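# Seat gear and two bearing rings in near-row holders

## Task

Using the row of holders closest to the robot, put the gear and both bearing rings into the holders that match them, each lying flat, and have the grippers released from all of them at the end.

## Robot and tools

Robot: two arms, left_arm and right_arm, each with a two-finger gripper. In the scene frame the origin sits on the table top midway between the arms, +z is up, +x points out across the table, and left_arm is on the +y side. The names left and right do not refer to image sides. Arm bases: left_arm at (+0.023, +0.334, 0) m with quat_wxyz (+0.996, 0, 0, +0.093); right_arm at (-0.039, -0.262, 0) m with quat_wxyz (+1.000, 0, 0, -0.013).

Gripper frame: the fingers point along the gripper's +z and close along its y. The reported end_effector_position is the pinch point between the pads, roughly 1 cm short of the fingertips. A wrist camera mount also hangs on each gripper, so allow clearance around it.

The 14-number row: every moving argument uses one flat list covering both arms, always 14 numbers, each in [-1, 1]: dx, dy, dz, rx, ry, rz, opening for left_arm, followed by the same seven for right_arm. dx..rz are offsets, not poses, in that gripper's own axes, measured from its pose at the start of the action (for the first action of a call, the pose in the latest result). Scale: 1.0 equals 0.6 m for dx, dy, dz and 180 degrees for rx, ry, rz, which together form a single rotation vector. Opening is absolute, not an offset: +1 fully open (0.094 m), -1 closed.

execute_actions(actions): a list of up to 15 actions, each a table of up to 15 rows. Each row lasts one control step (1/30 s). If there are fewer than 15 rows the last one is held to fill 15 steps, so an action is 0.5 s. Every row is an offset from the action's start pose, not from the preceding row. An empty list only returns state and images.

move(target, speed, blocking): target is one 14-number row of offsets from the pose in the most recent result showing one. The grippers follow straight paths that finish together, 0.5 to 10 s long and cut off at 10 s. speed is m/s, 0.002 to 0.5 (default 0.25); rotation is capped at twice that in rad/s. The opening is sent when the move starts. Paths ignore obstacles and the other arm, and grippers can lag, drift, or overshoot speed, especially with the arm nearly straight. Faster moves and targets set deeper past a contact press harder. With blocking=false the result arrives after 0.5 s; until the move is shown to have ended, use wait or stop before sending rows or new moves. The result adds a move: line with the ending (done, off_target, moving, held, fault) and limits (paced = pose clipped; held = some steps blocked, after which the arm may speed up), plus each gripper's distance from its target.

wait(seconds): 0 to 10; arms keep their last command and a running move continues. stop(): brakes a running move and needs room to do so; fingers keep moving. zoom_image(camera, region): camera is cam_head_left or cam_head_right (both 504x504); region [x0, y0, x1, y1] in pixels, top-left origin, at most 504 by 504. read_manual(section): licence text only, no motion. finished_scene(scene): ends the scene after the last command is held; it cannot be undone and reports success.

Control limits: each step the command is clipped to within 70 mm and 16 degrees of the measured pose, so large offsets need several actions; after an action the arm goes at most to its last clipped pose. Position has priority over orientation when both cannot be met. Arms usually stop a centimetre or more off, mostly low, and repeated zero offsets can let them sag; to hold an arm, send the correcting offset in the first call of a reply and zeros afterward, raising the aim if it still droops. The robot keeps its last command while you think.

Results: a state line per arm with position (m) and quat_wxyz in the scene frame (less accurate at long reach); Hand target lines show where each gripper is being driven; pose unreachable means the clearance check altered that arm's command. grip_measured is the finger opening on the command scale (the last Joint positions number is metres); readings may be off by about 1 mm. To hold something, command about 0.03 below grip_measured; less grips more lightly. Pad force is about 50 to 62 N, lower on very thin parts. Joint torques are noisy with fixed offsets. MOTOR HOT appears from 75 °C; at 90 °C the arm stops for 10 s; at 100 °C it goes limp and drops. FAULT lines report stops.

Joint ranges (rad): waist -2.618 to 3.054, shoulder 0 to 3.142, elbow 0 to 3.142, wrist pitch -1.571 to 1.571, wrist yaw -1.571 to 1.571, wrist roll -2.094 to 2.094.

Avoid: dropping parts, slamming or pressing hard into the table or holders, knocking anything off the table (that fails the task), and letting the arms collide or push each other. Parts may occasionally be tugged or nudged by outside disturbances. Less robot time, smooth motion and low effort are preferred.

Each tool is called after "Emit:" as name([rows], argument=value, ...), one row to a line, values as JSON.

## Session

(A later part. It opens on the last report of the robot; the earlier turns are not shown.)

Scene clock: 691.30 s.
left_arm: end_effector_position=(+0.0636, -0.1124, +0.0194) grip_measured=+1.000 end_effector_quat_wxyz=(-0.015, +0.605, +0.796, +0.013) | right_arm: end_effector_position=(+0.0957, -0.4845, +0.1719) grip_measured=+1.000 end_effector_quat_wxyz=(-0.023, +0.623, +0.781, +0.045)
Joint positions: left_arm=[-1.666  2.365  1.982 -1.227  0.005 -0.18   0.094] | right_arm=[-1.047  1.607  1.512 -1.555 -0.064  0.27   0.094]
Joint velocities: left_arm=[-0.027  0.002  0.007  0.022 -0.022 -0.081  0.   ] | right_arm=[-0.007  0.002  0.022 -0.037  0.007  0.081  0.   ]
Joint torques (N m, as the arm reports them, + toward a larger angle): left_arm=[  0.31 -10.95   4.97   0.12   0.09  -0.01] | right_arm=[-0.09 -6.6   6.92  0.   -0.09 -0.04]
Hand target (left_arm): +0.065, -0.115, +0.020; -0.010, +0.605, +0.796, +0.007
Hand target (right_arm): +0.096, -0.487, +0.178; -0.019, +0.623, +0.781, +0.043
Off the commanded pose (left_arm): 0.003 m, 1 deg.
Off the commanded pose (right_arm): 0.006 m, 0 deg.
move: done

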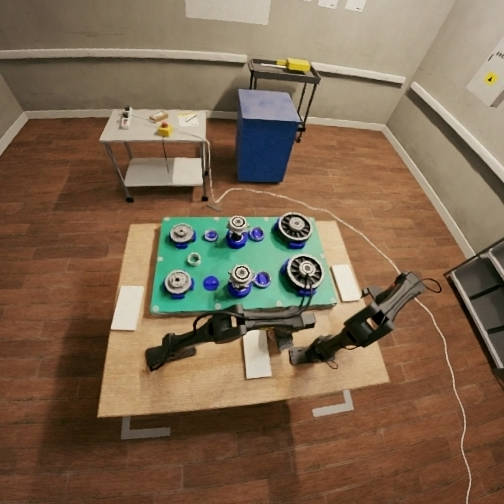

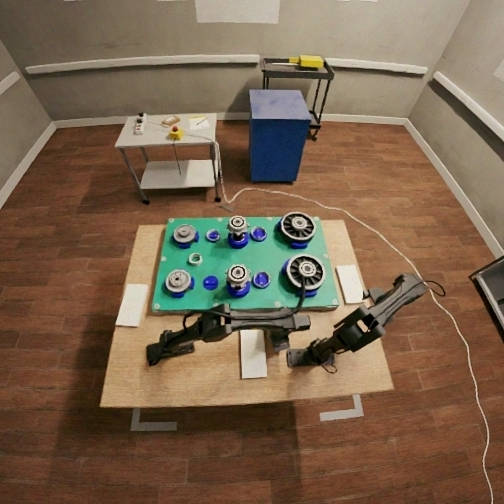

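Emit:
execute_actions([
  [[-0.006,0.002,0.003,0,-0.02,0,0.95,0,0,-0.01,0,0,0,1],[-0.006,0.002,0.003,0,-0.02,0,0.9,0,0,-0.01,0,0,0,1],[-0.006,0.002,0.004,0,-0.02,0,0.85,0,0,-0.01,0,0,0,1],[-0.006,0.002,0.004,0,-0.02,0,0.8,0,0,-0.01,0,0,0,1],[-0.006,0.002,0.004,0,-0.02,0,0.76,0,0,-0.01,0,0,0,1],[-0.006,0.002,0.004,0,-0.02,0,0.72,0,0,-0.01,0,0,0,1],[-0.006,0.002,0.004,0,-0.02,0,0.68,0,0,-0.01,0,0,0,1],[-0.006,0.002,0.004,0,-0.02,0,0.64,0,0,-0.01,0,0,0,1],[-0.006,0.002,0.004,0,-0.02,0,0.6,0,0,-0.01,0,0,0,1],[-0.006,0.002,0.004,0,-0.02,0,0.57,0,0,-0.01,0,0,0,1],[-0.006,0.002,0.004,0,-0.02,0,0.54,0,0,-0.01,0,0,0,1],[-0.006,0.002,0.004,0,-0.02,0,0.51,0,0,-0.01,0,0,0,1],[-0.006,0.002,0.004,0,-0.02,0,0.48,0,0,-0.01,0,0,0,1],[-0.006,0.002,0.004,0,-0.02,0,0.46,0,0,-0.01,0,0,0,1],[-0.006,0.002,0.004,0,-0.02,0,0.44,0,0,-0.01,0,0,0,1]],
  [[0,0,0,0,0,0,0.42,0,0,0,0,0,0,1],[0,0,0,0,0,0,0.40,0,0,0,0,0,0,1],[0,0,0,0,0,0,0.385,0,0,0,0,0,0,1],[0,0,0,0,0,0,0.37,0,0,0,0,0,0,1],[0,0,0,0,0,0,0.355,0,0,0,0,0,0,1],[0,0,0,0,0,0,0.34,0,0,0,0,0,0,1],[0,0,0,0,0,0,0.33,0,0,0,0,0,0,1],[0,0,0,0,0,0,0.32,0,0,0,0,0,0,1],[0,0,0,0,0,0,0.31,0,0,0,0,0,0,1],[0,0,0,0,0,0,0.30,0,0,0,0,0,0,1],[0,0,0,0,0,0,0.29,0,0,0,0,0,0,1],[0,0,0,0,0,0,0.28,0,0,0,0,0,0,1],[0,0,0,0,0,0,0.27,0,0,0,0,0,0,1],[0,0,0,0,0,0,0.26,0,0,0,0,0,0,1],[0,0,0,0,0,0,0.255,0,0,0,0,0,0,1]],
])

Scene clock: 705.77 s.
left_arm: end_effector_position=(+0.0666, -0.1122, +0.0176) grip_measured=+0.305 end_effector_quat_wxyz=(+0.005, +0.605, +0.796, +0.004) | right_arm: end_effector_position=(+0.0953, -0.4839, +0.1719) grip_measured=+1.000 end_effector_quat_wxyz=(-0.024, +0.623, +0.781, +0.045)
Joint positions: left_arm=[-1.666  2.321  1.898 -1.147 -0.012 -0.181  0.061] | right_arm=[-1.047  1.607  1.512 -1.557 -0.064  0.27   0.094]
Joint velocities: left_arm=[-0.007 -0.007  0.012  0.007  0.022 -0.007 -0.   ] | right_arm=[-0.002  0.007 -0.002  0.066 -0.051  0.037  0.   ]
Joint torques (N m, as the arm reports them, + toward a larger angle): left_arm=[  0.04 -10.46   5.52   0.02   0.08  -0.08] | right_arm=[ 0.1  -6.81  5.12  0.15 -0.06  0.04]
Hand target (left_arm): +0.067, -0.112, +0.018; +0.005, +0.605, +0.796, +0.003
Hand target (right_arm): +0.095, -0.484, +0.172; -0.024, +0.623, +0.781, +0.045
Off the commanded pose (left_arm): 0.000 m, 0 deg.
Off the commanded pose (right_arm): 0.000 m, 0 deg.

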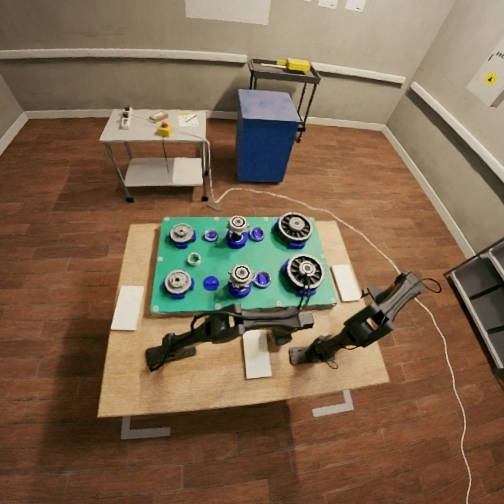

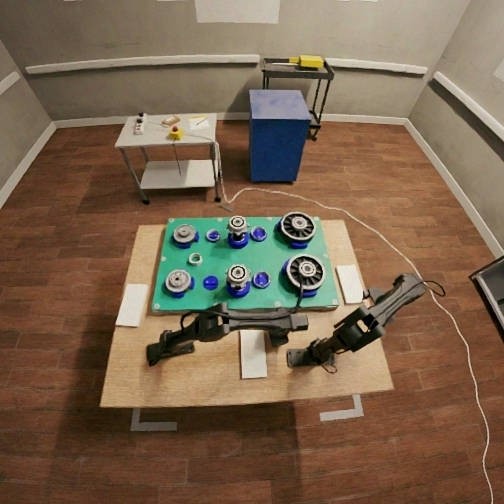

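Emit:
move(target=[0,0,-0.08,0,0,0,0.27, 0,0,0,0,0,0,1], speed=0.1)

Scene clock: 710.43 s.
left_arm: end_effector_position=(+0.0660, -0.1058, +0.0464) grip_measured=+0.305 end_effector_quat_wxyz=(-0.009, +0.605, +0.796, +0.019) | right_arm: end_effector_position=(+0.0953, -0.4839, +0.1719) grip_measured=+1.000 end_effector_quat_wxyz=(-0.024, +0.623, +0.781, +0.045)
Joint positions: left_arm=[-1.666  2.321  2.013 -1.302 -0.012 -0.181  0.061] | right_arm=[-1.047  1.607  1.512 -1.557 -0.064  0.27   0.094]
Joint velocities: left_arm=[-0.007 -0.007  0.007  0.037 -0.037 -0.022 -0.001] | right_arm=[-0.002 -0.012  0.007 -0.037 -0.007  0.051  0.   ]
Joint torques (N m, as the arm reports them, + toward a larger angle): left_arm=[ -0.03 -12.49   8.04  -0.21   0.04  -0.03] | right_arm=[ 0.06 -6.91  5.11  0.15 -0.05  0.07]
Hand target (left_arm): +0.067, -0.111, +0.065; +0.005, +0.605, +0.796, +0.004
Hand target (right_arm): +0.095, -0.484, +0.172; -0.024, +0.623, +0.781, +0.045
Off the commanded pose (left_arm): 0.020 m, 2 deg.
Off the commanded pose (right_arm): 0.000 m, 0 deg.
move: off_target (left_arm)

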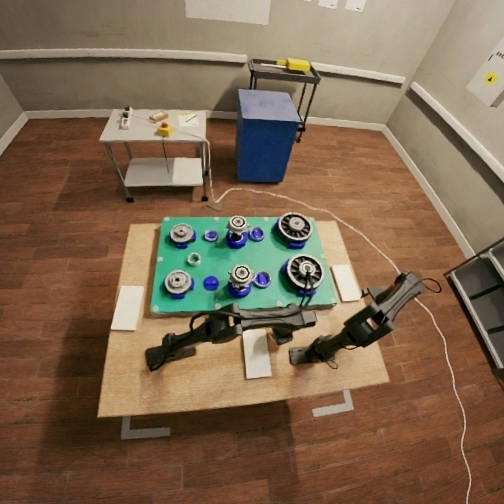

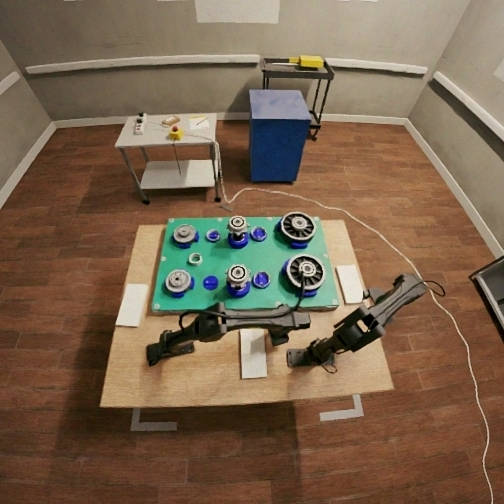

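Emit:
move(target=[0.365,0.179,-0.15,0.016,-0.0015,-0.636,0.27, 0,0,0,0,0,0,1], speed=0.3)

Scene clock: 725.33 s.
left_arm: end_effector_position=(+0.1132, +0.1243, +0.1364) grip_measured=+0.305 end_effector_quat_wxyz=(-0.004, -0.335, +0.942, -0.000) | right_arm: end_effector_position=(+0.0953, -0.4839, +0.1719) grip_measured=+1.000 end_effector_quat_wxyz=(-0.024, +0.623, +0.781, +0.045)
Joint positions: left_arm=[-1.348  1.404  1.187 -1.354  0.007 -1.845  0.061] | right_arm=[-1.047  1.607  1.512 -1.557 -0.064  0.27   0.094]
Joint velocities: left_arm=[-0.012  0.002  0.017  0.022 -0.007  0.037  0.   ] | right_arm=[ 0.002 -0.007 -0.007  0.037  0.037  0.022  0.   ]
Joint torques (N m, as the arm reports them, + toward a larger angle): left_arm=[ 0.89 -5.14  5.33 -0.24 -0.01 -0.04] | right_arm=[-0.05 -6.74  4.96  0.13 -0.1   0.06]
Hand target (left_arm): +0.113, +0.132, +0.140; -0.002, -0.343, +0.939, +0.001
Hand target (right_arm): +0.095, -0.484, +0.172; -0.024, +0.623, +0.781, +0.045
Off the commanded pose (left_arm): 0.012 m, 1 deg.
Off the commanded pose (right_arm): 0.000 m, 0 deg.
move: off_target (left_arm)

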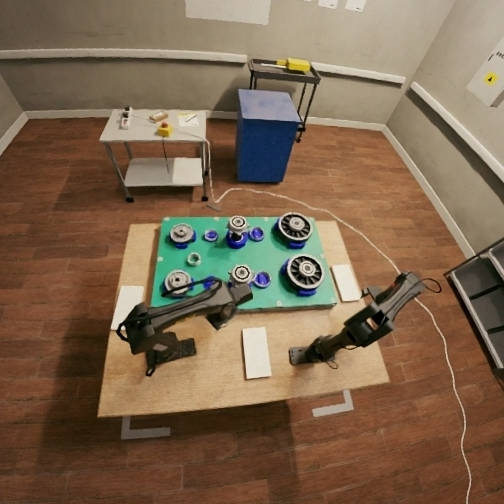

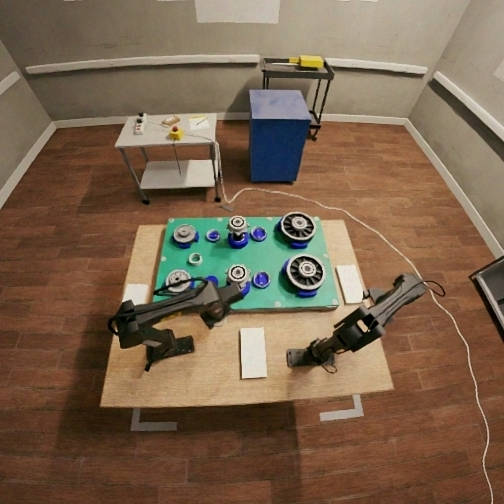

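Emit:
move(target=[-0.281,-0.1385,0.015,0,0,-0.199,0.27, 0,0,0,0,0,0,1], speed=0.2)

Emit:
zoom_image(camera="cam_head_left", region=[165, 240, 255, 330])

Emit:
zoom_image(camera="cam_head_right", region=[165, 240, 255, 330])

Scene clock: 731.37 s.
left_arm: end_effector_position=(+0.2872, +0.1634, +0.1167) grip_measured=+0.305 end_effector_quat_wxyz=(-0.012, -0.604, +0.797, +0.017) | right_arm: end_effector_position=(+0.0953, -0.4839, +0.1719) grip_measured=+1.000 end_effector_quat_wxyz=(-0.024, +0.623, +0.781, +0.045)
Joint positions: left_arm=[-0.755  1.772  1.483 -1.321  0.012 -1.865  0.061] | right_arm=[-1.047  1.607  1.512 -1.557 -0.064  0.27   0.094]
Joint velocities: left_arm=[-0.017  0.017 -0.002  0.022 -0.022 -0.095  0.   ] | right_arm=[-0.002 -0.012 -0.012  0.007  0.007 -0.007  0.   ]
Joint torques (N m, as the arm reports them, + toward a larger angle): left_arm=[ 0.14 -6.96  8.2  -0.14  0.08 -0.17] | right_arm=[-0.02 -6.92  5.22  0.12 -0.08  0.03]
Hand target (left_arm): +0.293, +0.162, +0.126; -0.006, -0.608, +0.794, +0.004
Hand target (right_arm): +0.095, -0.484, +0.172; -0.024, +0.623, +0.781, +0.045
Off the commanded pose (left_arm): 0.013 m, 2 deg.
Off the commanded pose (right_arm): 0.000 m, 0 deg.
move: off_target (left_arm)

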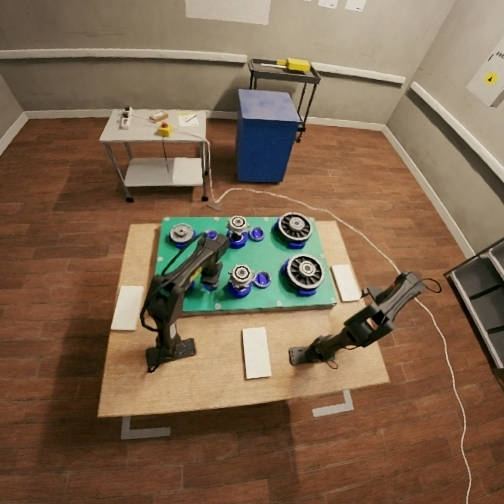

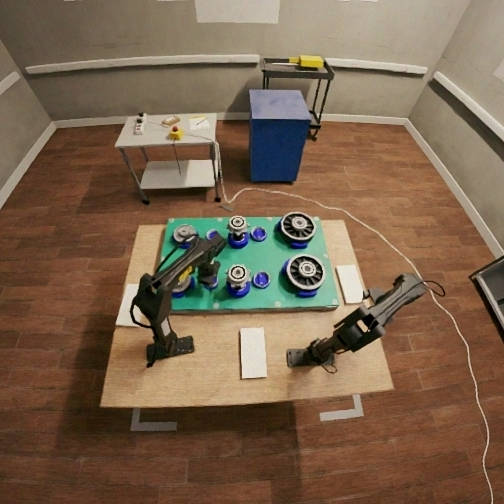

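Region (165, 240, 255, 330) of cam_head_left's 504x504 image, scaled by 5.600, with more detail than that image has.

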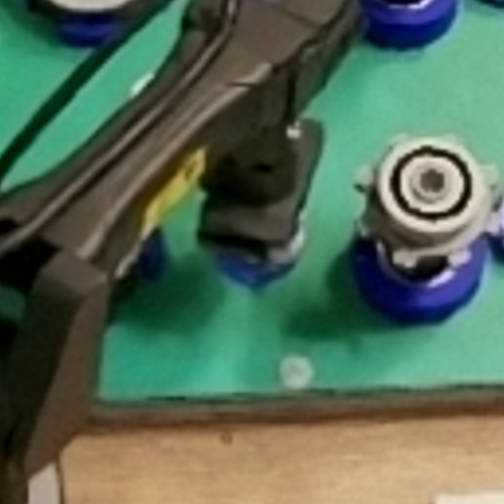

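Region (165, 240, 255, 330) of cam_head_right's 504x504 image, scaled by 5.600, with more detail than that image has.

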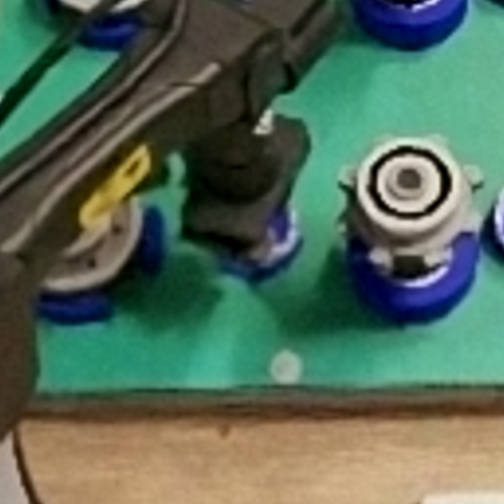

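Emit:
move(target=[-0.014,-0.016,-0.005,0.017,0,-0.004,0.27, 0,0,0,0,0,0,1], speed=0.04)

Emit:
zoom_image(camera="cam_head_left", region=[185, 255, 235, 305])

Emit:
zoom_image(camera="cam_head_right", region=[185, 255, 235, 305])

Scene clock: 744.07 s.
left_arm: end_effector_position=(+0.2956, +0.1651, +0.1138) grip_measured=+0.305 end_effector_quat_wxyz=(-0.007, -0.608, +0.794, +0.005) | right_arm: end_effector_position=(+0.0953, -0.4839, +0.1719) grip_measured=+1.000 end_effector_quat_wxyz=(-0.024, +0.623, +0.781, +0.045)
Joint positions: left_arm=[-0.738  1.772  1.472 -1.285  0.009 -1.86   0.061] | right_arm=[-1.047  1.607  1.512 -1.557 -0.064  0.27   0.094]
Joint velocities: left_arm=[-0.007 -0.012  0.017 -0.022 -0.051 -0.022 -0.001] | right_arm=[-0.012 -0.007 -0.007 -0.022  0.037 -0.007  0.   ]
Joint torques (N m, as the arm reports them, + toward a larger angle): left_arm=[ 0.79 -7.99  5.14  0.07 -0.02  0.02] | right_arm=[ 0.14 -6.81  4.97  0.09 -0.07  0.04]
Hand target (left_arm): +0.299, +0.169, +0.119; +0.003, -0.609, +0.793, -0.005
Hand target (right_arm): +0.095, -0.484, +0.172; -0.024, +0.623, +0.781, +0.045
Off the commanded pose (left_arm): 0.007 m, 2 deg.
Off the commanded pose (right_arm): 0.000 m, 0 deg.
move: done

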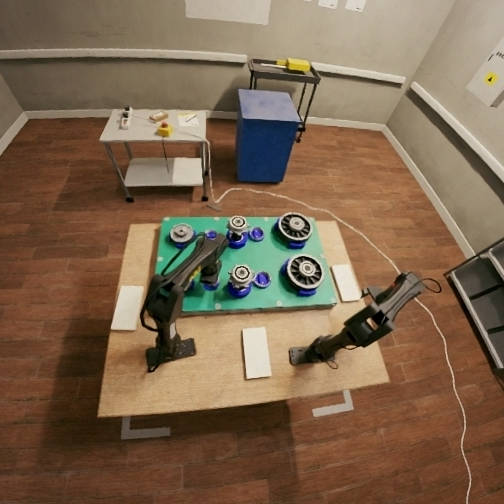

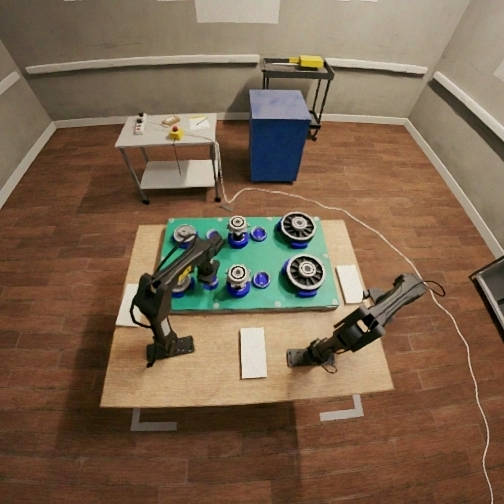

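Region (185, 255, 235, 305) of cam_head_left's 504x504 image, scaled by 10.080, with more detail than that image has.

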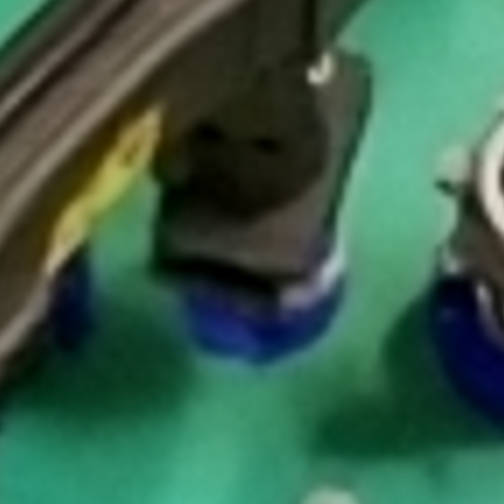

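Region (185, 255, 235, 305) of cam_head_right's 504x504 image, scaled by 10.080, with more detail than that image has.

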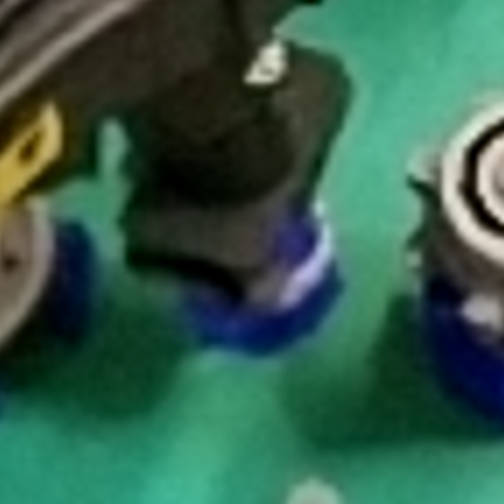

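Emit:
move(target=[-0.012,0,0.01,0.004,0,0,0.27, 0,0,0,0,0,0,1], speed=0.03)

Emit:
zoom_image(camera="cam_head_left", region=[185, 255, 235, 305])

Emit:
zoom_image(camera="cam_head_right", region=[185, 255, 235, 305])

Scene clock: 752.23 s.
left_arm: end_effector_position=(+0.2951, +0.1695, +0.1039) grip_measured=+0.305 end_effector_quat_wxyz=(-0.008, -0.608, +0.794, +0.009) | right_arm: end_effector_position=(+0.0953, -0.4839, +0.1719) grip_measured=+1.000 end_effector_quat_wxyz=(-0.024, +0.623, +0.781, +0.045)
Joint positions: left_arm=[-0.727  1.772  1.432 -1.253  0.009 -1.847  0.061] | right_arm=[-1.047  1.607  1.512 -1.557 -0.064  0.27   0.094]
Joint velocities: left_arm=[-0.022 -0.017  0.017  0.081 -0.022  0.007 -0.   ] | right_arm=[-0.007 -0.012  0.002  0.037 -0.066 -0.007  0.   ]
Joint torques (N m, as the arm reports them, + toward a larger angle): left_arm=[ 0.79 -7.67  5.29  0.04  0.04  0.01] | right_arm=[-0.1  -6.95  5.2   0.13 -0.06  0.05]
Hand target (left_arm): +0.297, +0.172, +0.108; -0.003, -0.608, +0.794, +0.000
Hand target (right_arm): +0.095, -0.484, +0.172; -0.024, +0.623, +0.781, +0.045
Off the commanded pose (left_arm): 0.005 m, 1 deg.
Off the commanded pose (right_arm): 0.000 m, 0 deg.
move: done

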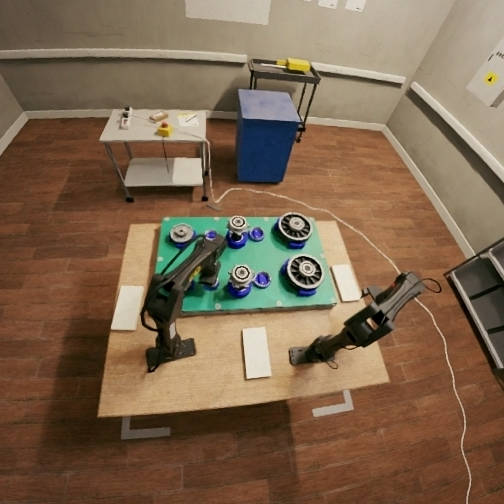

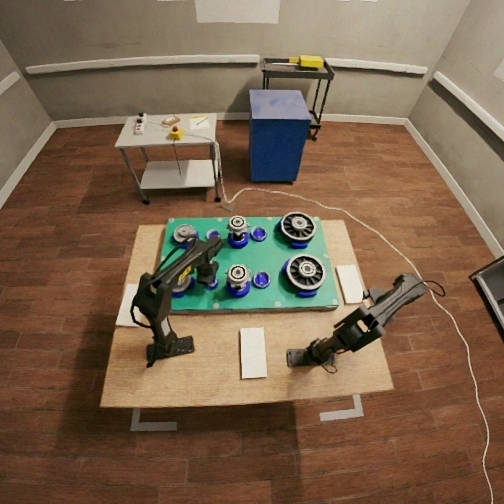

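Region (185, 255, 235, 305) of cam_head_left's 504x504 image, scaled by 10.080, with more detail than that image has.

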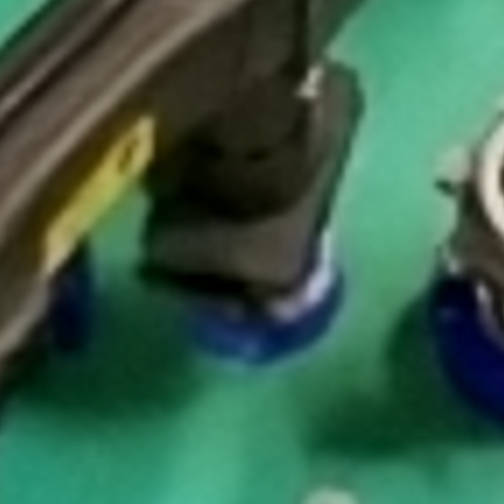

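Region (185, 255, 235, 305) of cam_head_right's 504x504 image, scaled by 10.080, with more detail than that image has.

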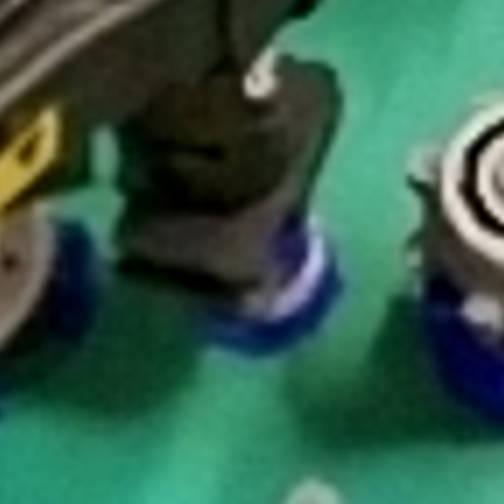

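Emit:
move(target=[0,-0.007,0.025,0.008,0,0,0.27, 0,0,0,0,0,0,1], speed=0.015)

Emit:
zoom_image(camera="cam_head_left", region=[185, 255, 235, 305])

Emit:
zoom_image(camera="cam_head_right", region=[185, 255, 235, 305])

Scene clock: 760.43 s.
left_arm: end_effector_position=(+0.2969, +0.1684, +0.0899) grip_measured=+0.305 end_effector_quat_wxyz=(-0.005, -0.608, +0.794, +0.001) | right_arm: end_effector_position=(+0.0953, -0.4839, +0.1719) grip_measured=+1.000 end_effector_quat_wxyz=(-0.024, +0.623, +0.781, +0.045)
Joint positions: left_arm=[-0.727  1.772  1.377 -1.182  0.009 -1.847  0.061] | right_arm=[-1.047  1.607  1.512 -1.557 -0.064  0.27   0.094]
Joint velocities: left_arm=[-0.017  0.007  0.002 -0.037  0.037 -0.051  0.   ] | right_arm=[-0.007 -0.002  0.007 -0.066  0.007 -0.095  0.   ]
Joint torques (N m, as the arm reports them, + toward a larger angle): left_arm=[-0.13 -6.66  5.33  0.16 -0.02 -0.05] | right_arm=[-0.04 -6.75  5.06  0.18 -0.07  0.04]
Hand target (left_arm): +0.299, +0.168, +0.089; -0.001, -0.608, +0.794, -0.001
Hand target (right_arm): +0.095, -0.484, +0.172; -0.024, +0.623, +0.781, +0.045
Off the commanded pose (left_arm): 0.002 m, 1 deg.
Off the commanded pose (right_arm): 0.000 m, 0 deg.
move: done

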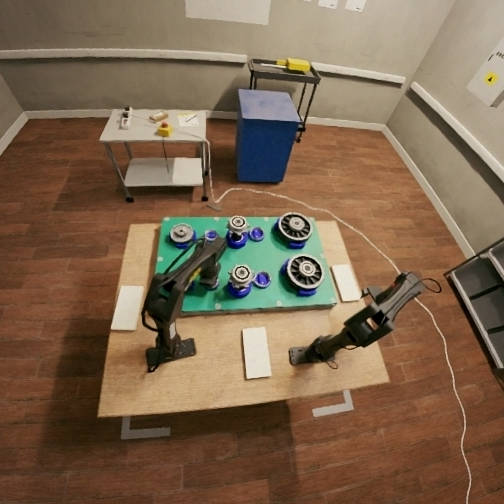

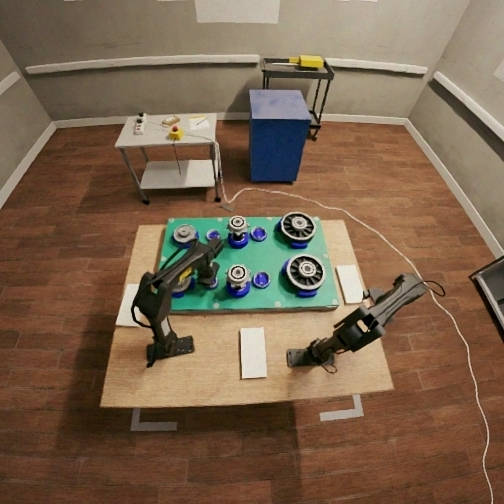

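Region (185, 255, 235, 305) of cam_head_left's 504x504 image, scaled by 10.080, with more detail than that image has.

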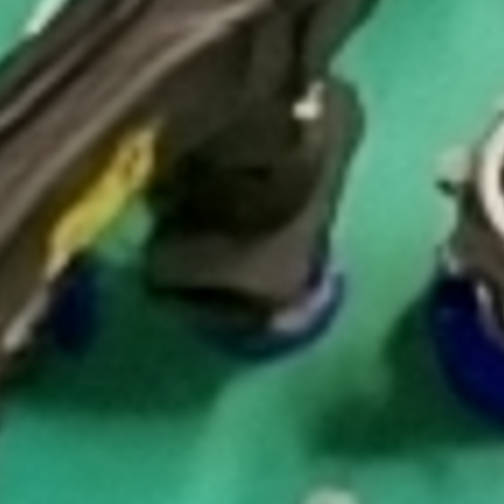

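Region (185, 255, 235, 305) of cam_head_right's 504x504 image, scaled by 10.080, with more detail than that image has.

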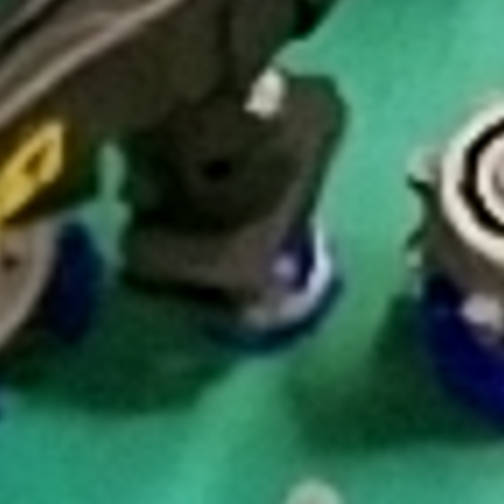

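Emit:
move(target=[0,0,0.01,0,0,0,0.27, 0,0,0,0,0,0,1], speed=0.01)

Scene clock: 763.30 s.
left_arm: end_effector_position=(+0.2966, +0.1686, +0.0865) grip_measured=+0.305 end_effector_quat_wxyz=(-0.005, -0.608, +0.794, +0.001) | right_arm: end_effector_position=(+0.0953, -0.4839, +0.1719) grip_measured=+1.000 end_effector_quat_wxyz=(-0.024, +0.623, +0.781, +0.045)
Joint positions: left_arm=[-0.727  1.772  1.363 -1.167  0.009 -1.847  0.061] | right_arm=[-1.047  1.607  1.512 -1.557 -0.064  0.27   0.094]
Joint velocities: left_arm=[ 0.007 -0.012 -0.017  0.081  0.051 -0.037 -0.001] | right_arm=[-0.007 -0.027  0.007  0.037 -0.022 -0.022  0.   ]
Joint torques (N m, as the arm reports them, + toward a larger angle): left_arm=[ 0.04 -6.39  5.19  0.05  0.07 -0.05] | right_arm=[-0.1  -6.71  5.05  0.16 -0.04  0.07]
Hand target (left_arm): +0.297, +0.168, +0.084; -0.005, -0.608, +0.794, +0.001
Hand target (right_arm): +0.095, -0.484, +0.172; -0.024, +0.623, +0.781, +0.045
Off the commanded pose (left_arm): 0.003 m, 0 deg.
Off the commanded pose (right_arm): 0.000 m, 0 deg.
move: done

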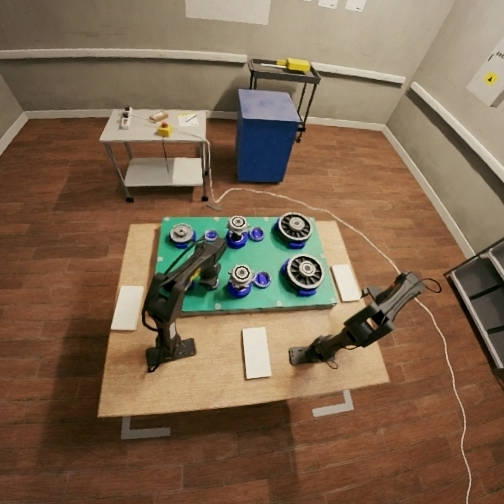

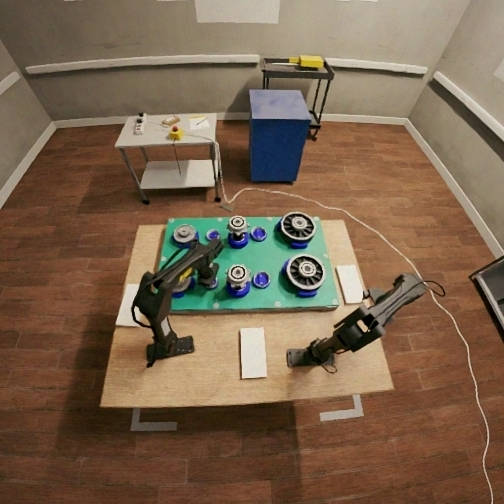

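Near seated. Release gently, then lift and retreat.

Emit:
execute_actions([
  [[0,0,0.002,0,0,0,0.29,0,0,0,0,0,0,1],[0,0,0.002,0,0,0,0.31,0,0,0,0,0,0,1],[0,0,0.002,0,0,0,0.33,0,0,0,0,0,0,1],[0,0,0.002,0,0,0,0.36,0,0,0,0,0,0,1],[0,0,0.002,0,0,0,0.4,0,0,0,0,0,0,1],[0,0,0.002,0,0,0,0.45,0,0,0,0,0,0,1],[0,0,0.002,0,0,0,0.5,0,0,0,0,0,0,1],[0,0,0.002,0,0,0,0.55,0,0,0,0,0,0,1],[0,0,0.002,0,0,0,0.6,0,0,0,0,0,0,1],[0,0,0.002,0,0,0,0.65,0,0,0,0,0,0,1],[0,0,0.002,0,0,0,0.7,0,0,0,0,0,0,1],[0,0,0.002,0,0,0,0.75,0,0,0,0,0,0,1],[0,0,0.002,0,0,0,0.8,0,0,0,0,0,0,1]],
])

Emit:
move(target=[0,0,-0.08,0,0,0,0.8, 0,0,0,0,0,0,1], speed=0.1)

Emit:
move(target=[0.15,0.36,-0.03,0,0,0.25,0.8, 0,0,0,0,0,0,1], speed=0.25)

Emit:
zoom_image(camera="cam_head_left", region=[150, 210, 290, 320])

Emit:
zoom_image(camera="cam_head_right", region=[150, 210, 290, 320])

Scene clock: 771.17 s.
left_arm: end_effector_position=(+0.2969, +0.1684, +0.0865) grip_measured=+0.797 end_effector_quat_wxyz=(-0.005, -0.608, +0.794, +0.000) | right_arm: end_effector_position=(+0.0953, -0.4839, +0.1719) grip_measured=+1.000 end_effector_quat_wxyz=(-0.024, +0.623, +0.781, +0.045)
Joint positions: left_arm=[-0.727  1.772  1.363 -1.166  0.009 -1.847  0.084] | right_arm=[-1.047  1.607  1.512 -1.557 -0.064  0.27   0.094]
Joint velocities: left_arm=[-0.002 -0.002 -0.022  0.022  0.051  0.022  0.003] | right_arm=[-0.002 -0.022 -0.007  0.051 -0.066 -0.051  0.   ]
Joint torques (N m, as the arm reports them, + toward a larger angle): left_arm=[ 0.02 -6.67  5.3   0.03  0.01 -0.03] | right_arm=[ 0.01 -7.02  5.01  0.14 -0.05  0.02]
Hand target (left_arm): +0.297, +0.169, +0.085; -0.005, -0.608, +0.794, +0.001
Hand target (right_arm): +0.095, -0.484, +0.172; -0.024, +0.623, +0.781, +0.045
Off the commanded pose (left_arm): 0.001 m, 0 deg.
Off the commanded pose (right_arm): 0.000 m, 0 deg.

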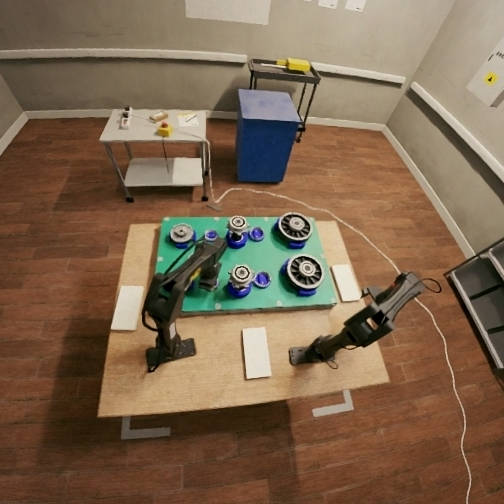

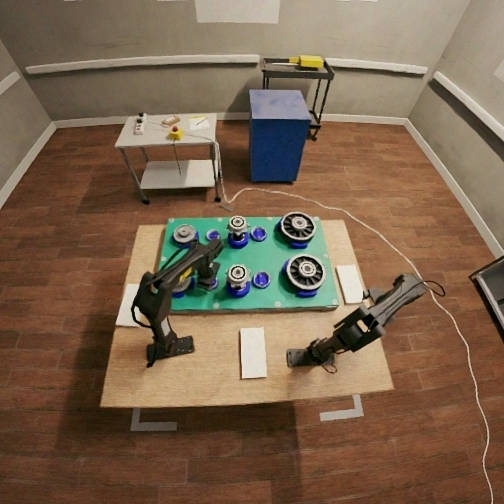

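Scene clock: 772.20 s.
left_arm: end_effector_position=(+0.2960, +0.1690, +0.1233) grip_measured=+0.798 end_effector_quat_wxyz=(-0.008, -0.608, +0.794, +0.009) | right_arm: end_effector_position=(+0.0953, -0.4839, +0.1719) grip_measured=+1.000 end_effector_quat_wxyz=(-0.024, +0.623, +0.781, +0.045)
Joint positions: left_arm=[-0.727  1.772  1.509 -1.331  0.009 -1.847  0.084] | right_arm=[-1.047  1.607  1.512 -1.557 -0.064  0.27   0.094]
Joint velocities: left_arm=[ 0.007  0.002 -0.012  0.022 -0.007  0.007 -0.001] | right_arm=[ 0.012 -0.017  0.002  0.022  0.037  0.007  0.   ]
Joint torques (N m, as the arm reports them, + toward a larger angle): left_arm=[ 0.21 -7.8   8.06 -0.3   0.03 -0.02] | right_arm=[-0.11 -6.96  5.16  0.13 -0.09  0.  ]
Hand target (left_arm): +0.297, +0.170, +0.134; -0.005, -0.608, +0.794, +0.000
Hand target (right_arm): +0.095, -0.484, +0.172; -0.024, +0.623, +0.781, +0.045
Off the commanded pose (left_arm): 0.011 m, 1 deg.
Off the commanded pose (right_arm): 0.000 m, 0 deg.
move: off_target (left_arm)

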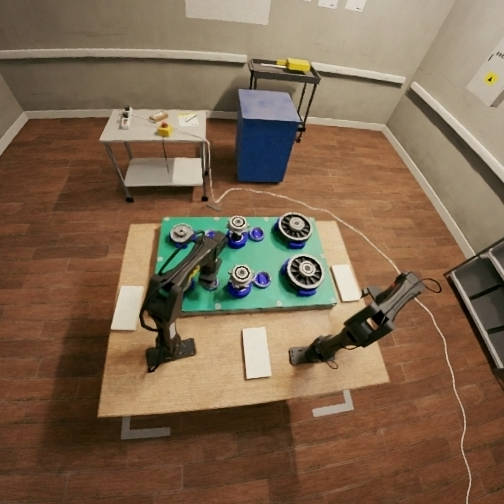

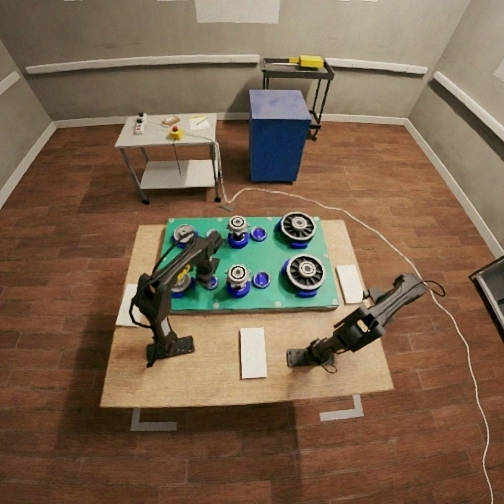

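Scene clock: 774.27 s.
left_arm: end_effector_position=(+0.0713, +0.1372, +0.1428) grip_measured=+0.798 end_effector_quat_wxyz=(-0.009, -0.257, +0.966, -0.002) | right_arm: end_effector_position=(+0.0953, -0.4839, +0.1719) grip_measured=+1.000 end_effector_quat_wxyz=(-0.024, +0.623, +0.781, +0.045)
Joint positions: left_arm=[-1.504  1.303  1.134 -1.399  0.018 -1.838  0.084] | right_arm=[-1.047  1.607  1.512 -1.557 -0.064  0.27   0.094]
Joint velocities: left_arm=[-0.002 -0.007 -0.012  0.022 -0.051 -0.037  0.002] | right_arm=[-0.007 -0.002 -0.007 -0.007 -0.066 -0.022  0.   ]
Joint torques (N m, as the arm reports them, + toward a larger angle): left_arm=[-0.71 -4.14  4.9  -0.17 -0.01 -0.04] | right_arm=[-0.07 -6.74  5.16  0.11 -0.06 -0.01]
Hand target (left_arm): +0.069, +0.144, +0.145; -0.006, -0.257, +0.966, +0.002
Hand target (right_arm): +0.095, -0.484, +0.172; -0.024, +0.623, +0.781, +0.045
Off the commanded pose (left_arm): 0.008 m, 1 deg.
Off the commanded pose (right_arm): 0.000 m, 0 deg.
move: done

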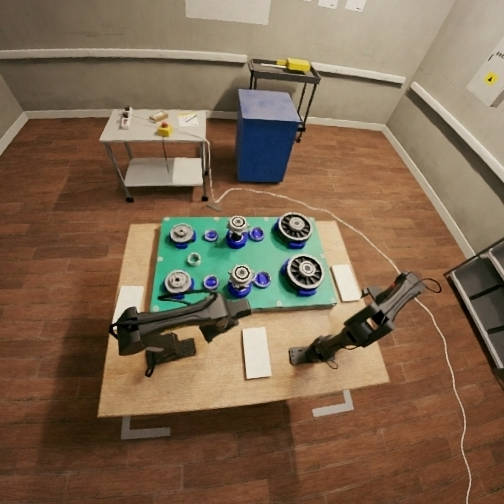

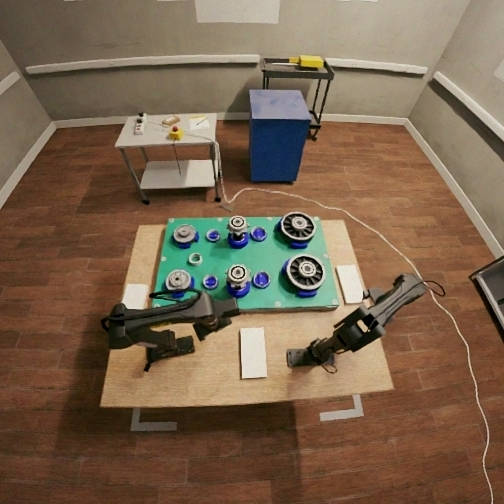

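Region (150, 210, 290, 320) of cam_head_left's 504x504 image, scaled by 3.600, with more detail than that image has; it fills the top 396 rows of this view, and the rest is white.

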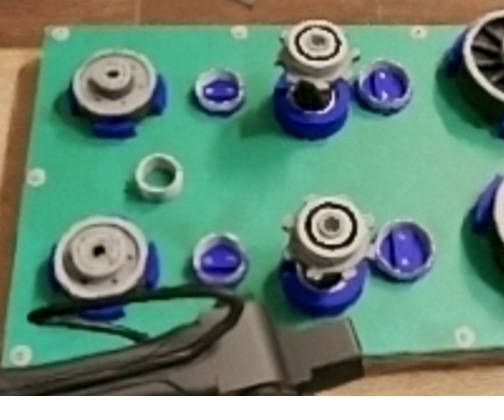

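Region (150, 210, 290, 320) of cam_head_right's 504x504 image, scaled by 3.600, with more detail than that image has; it fills the top 396 rows of this view, and the rest is white.

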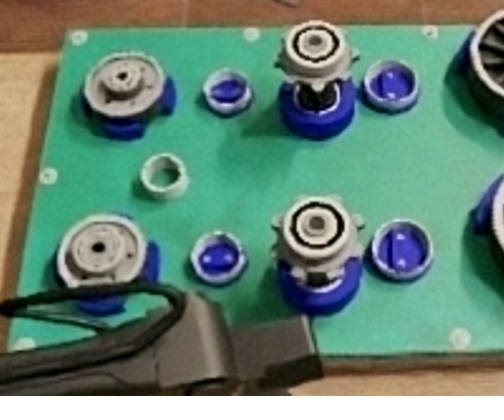

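The near row now matches the far row.

Emit:
finished_scene(scene=1)

The scene is finished: the task was done.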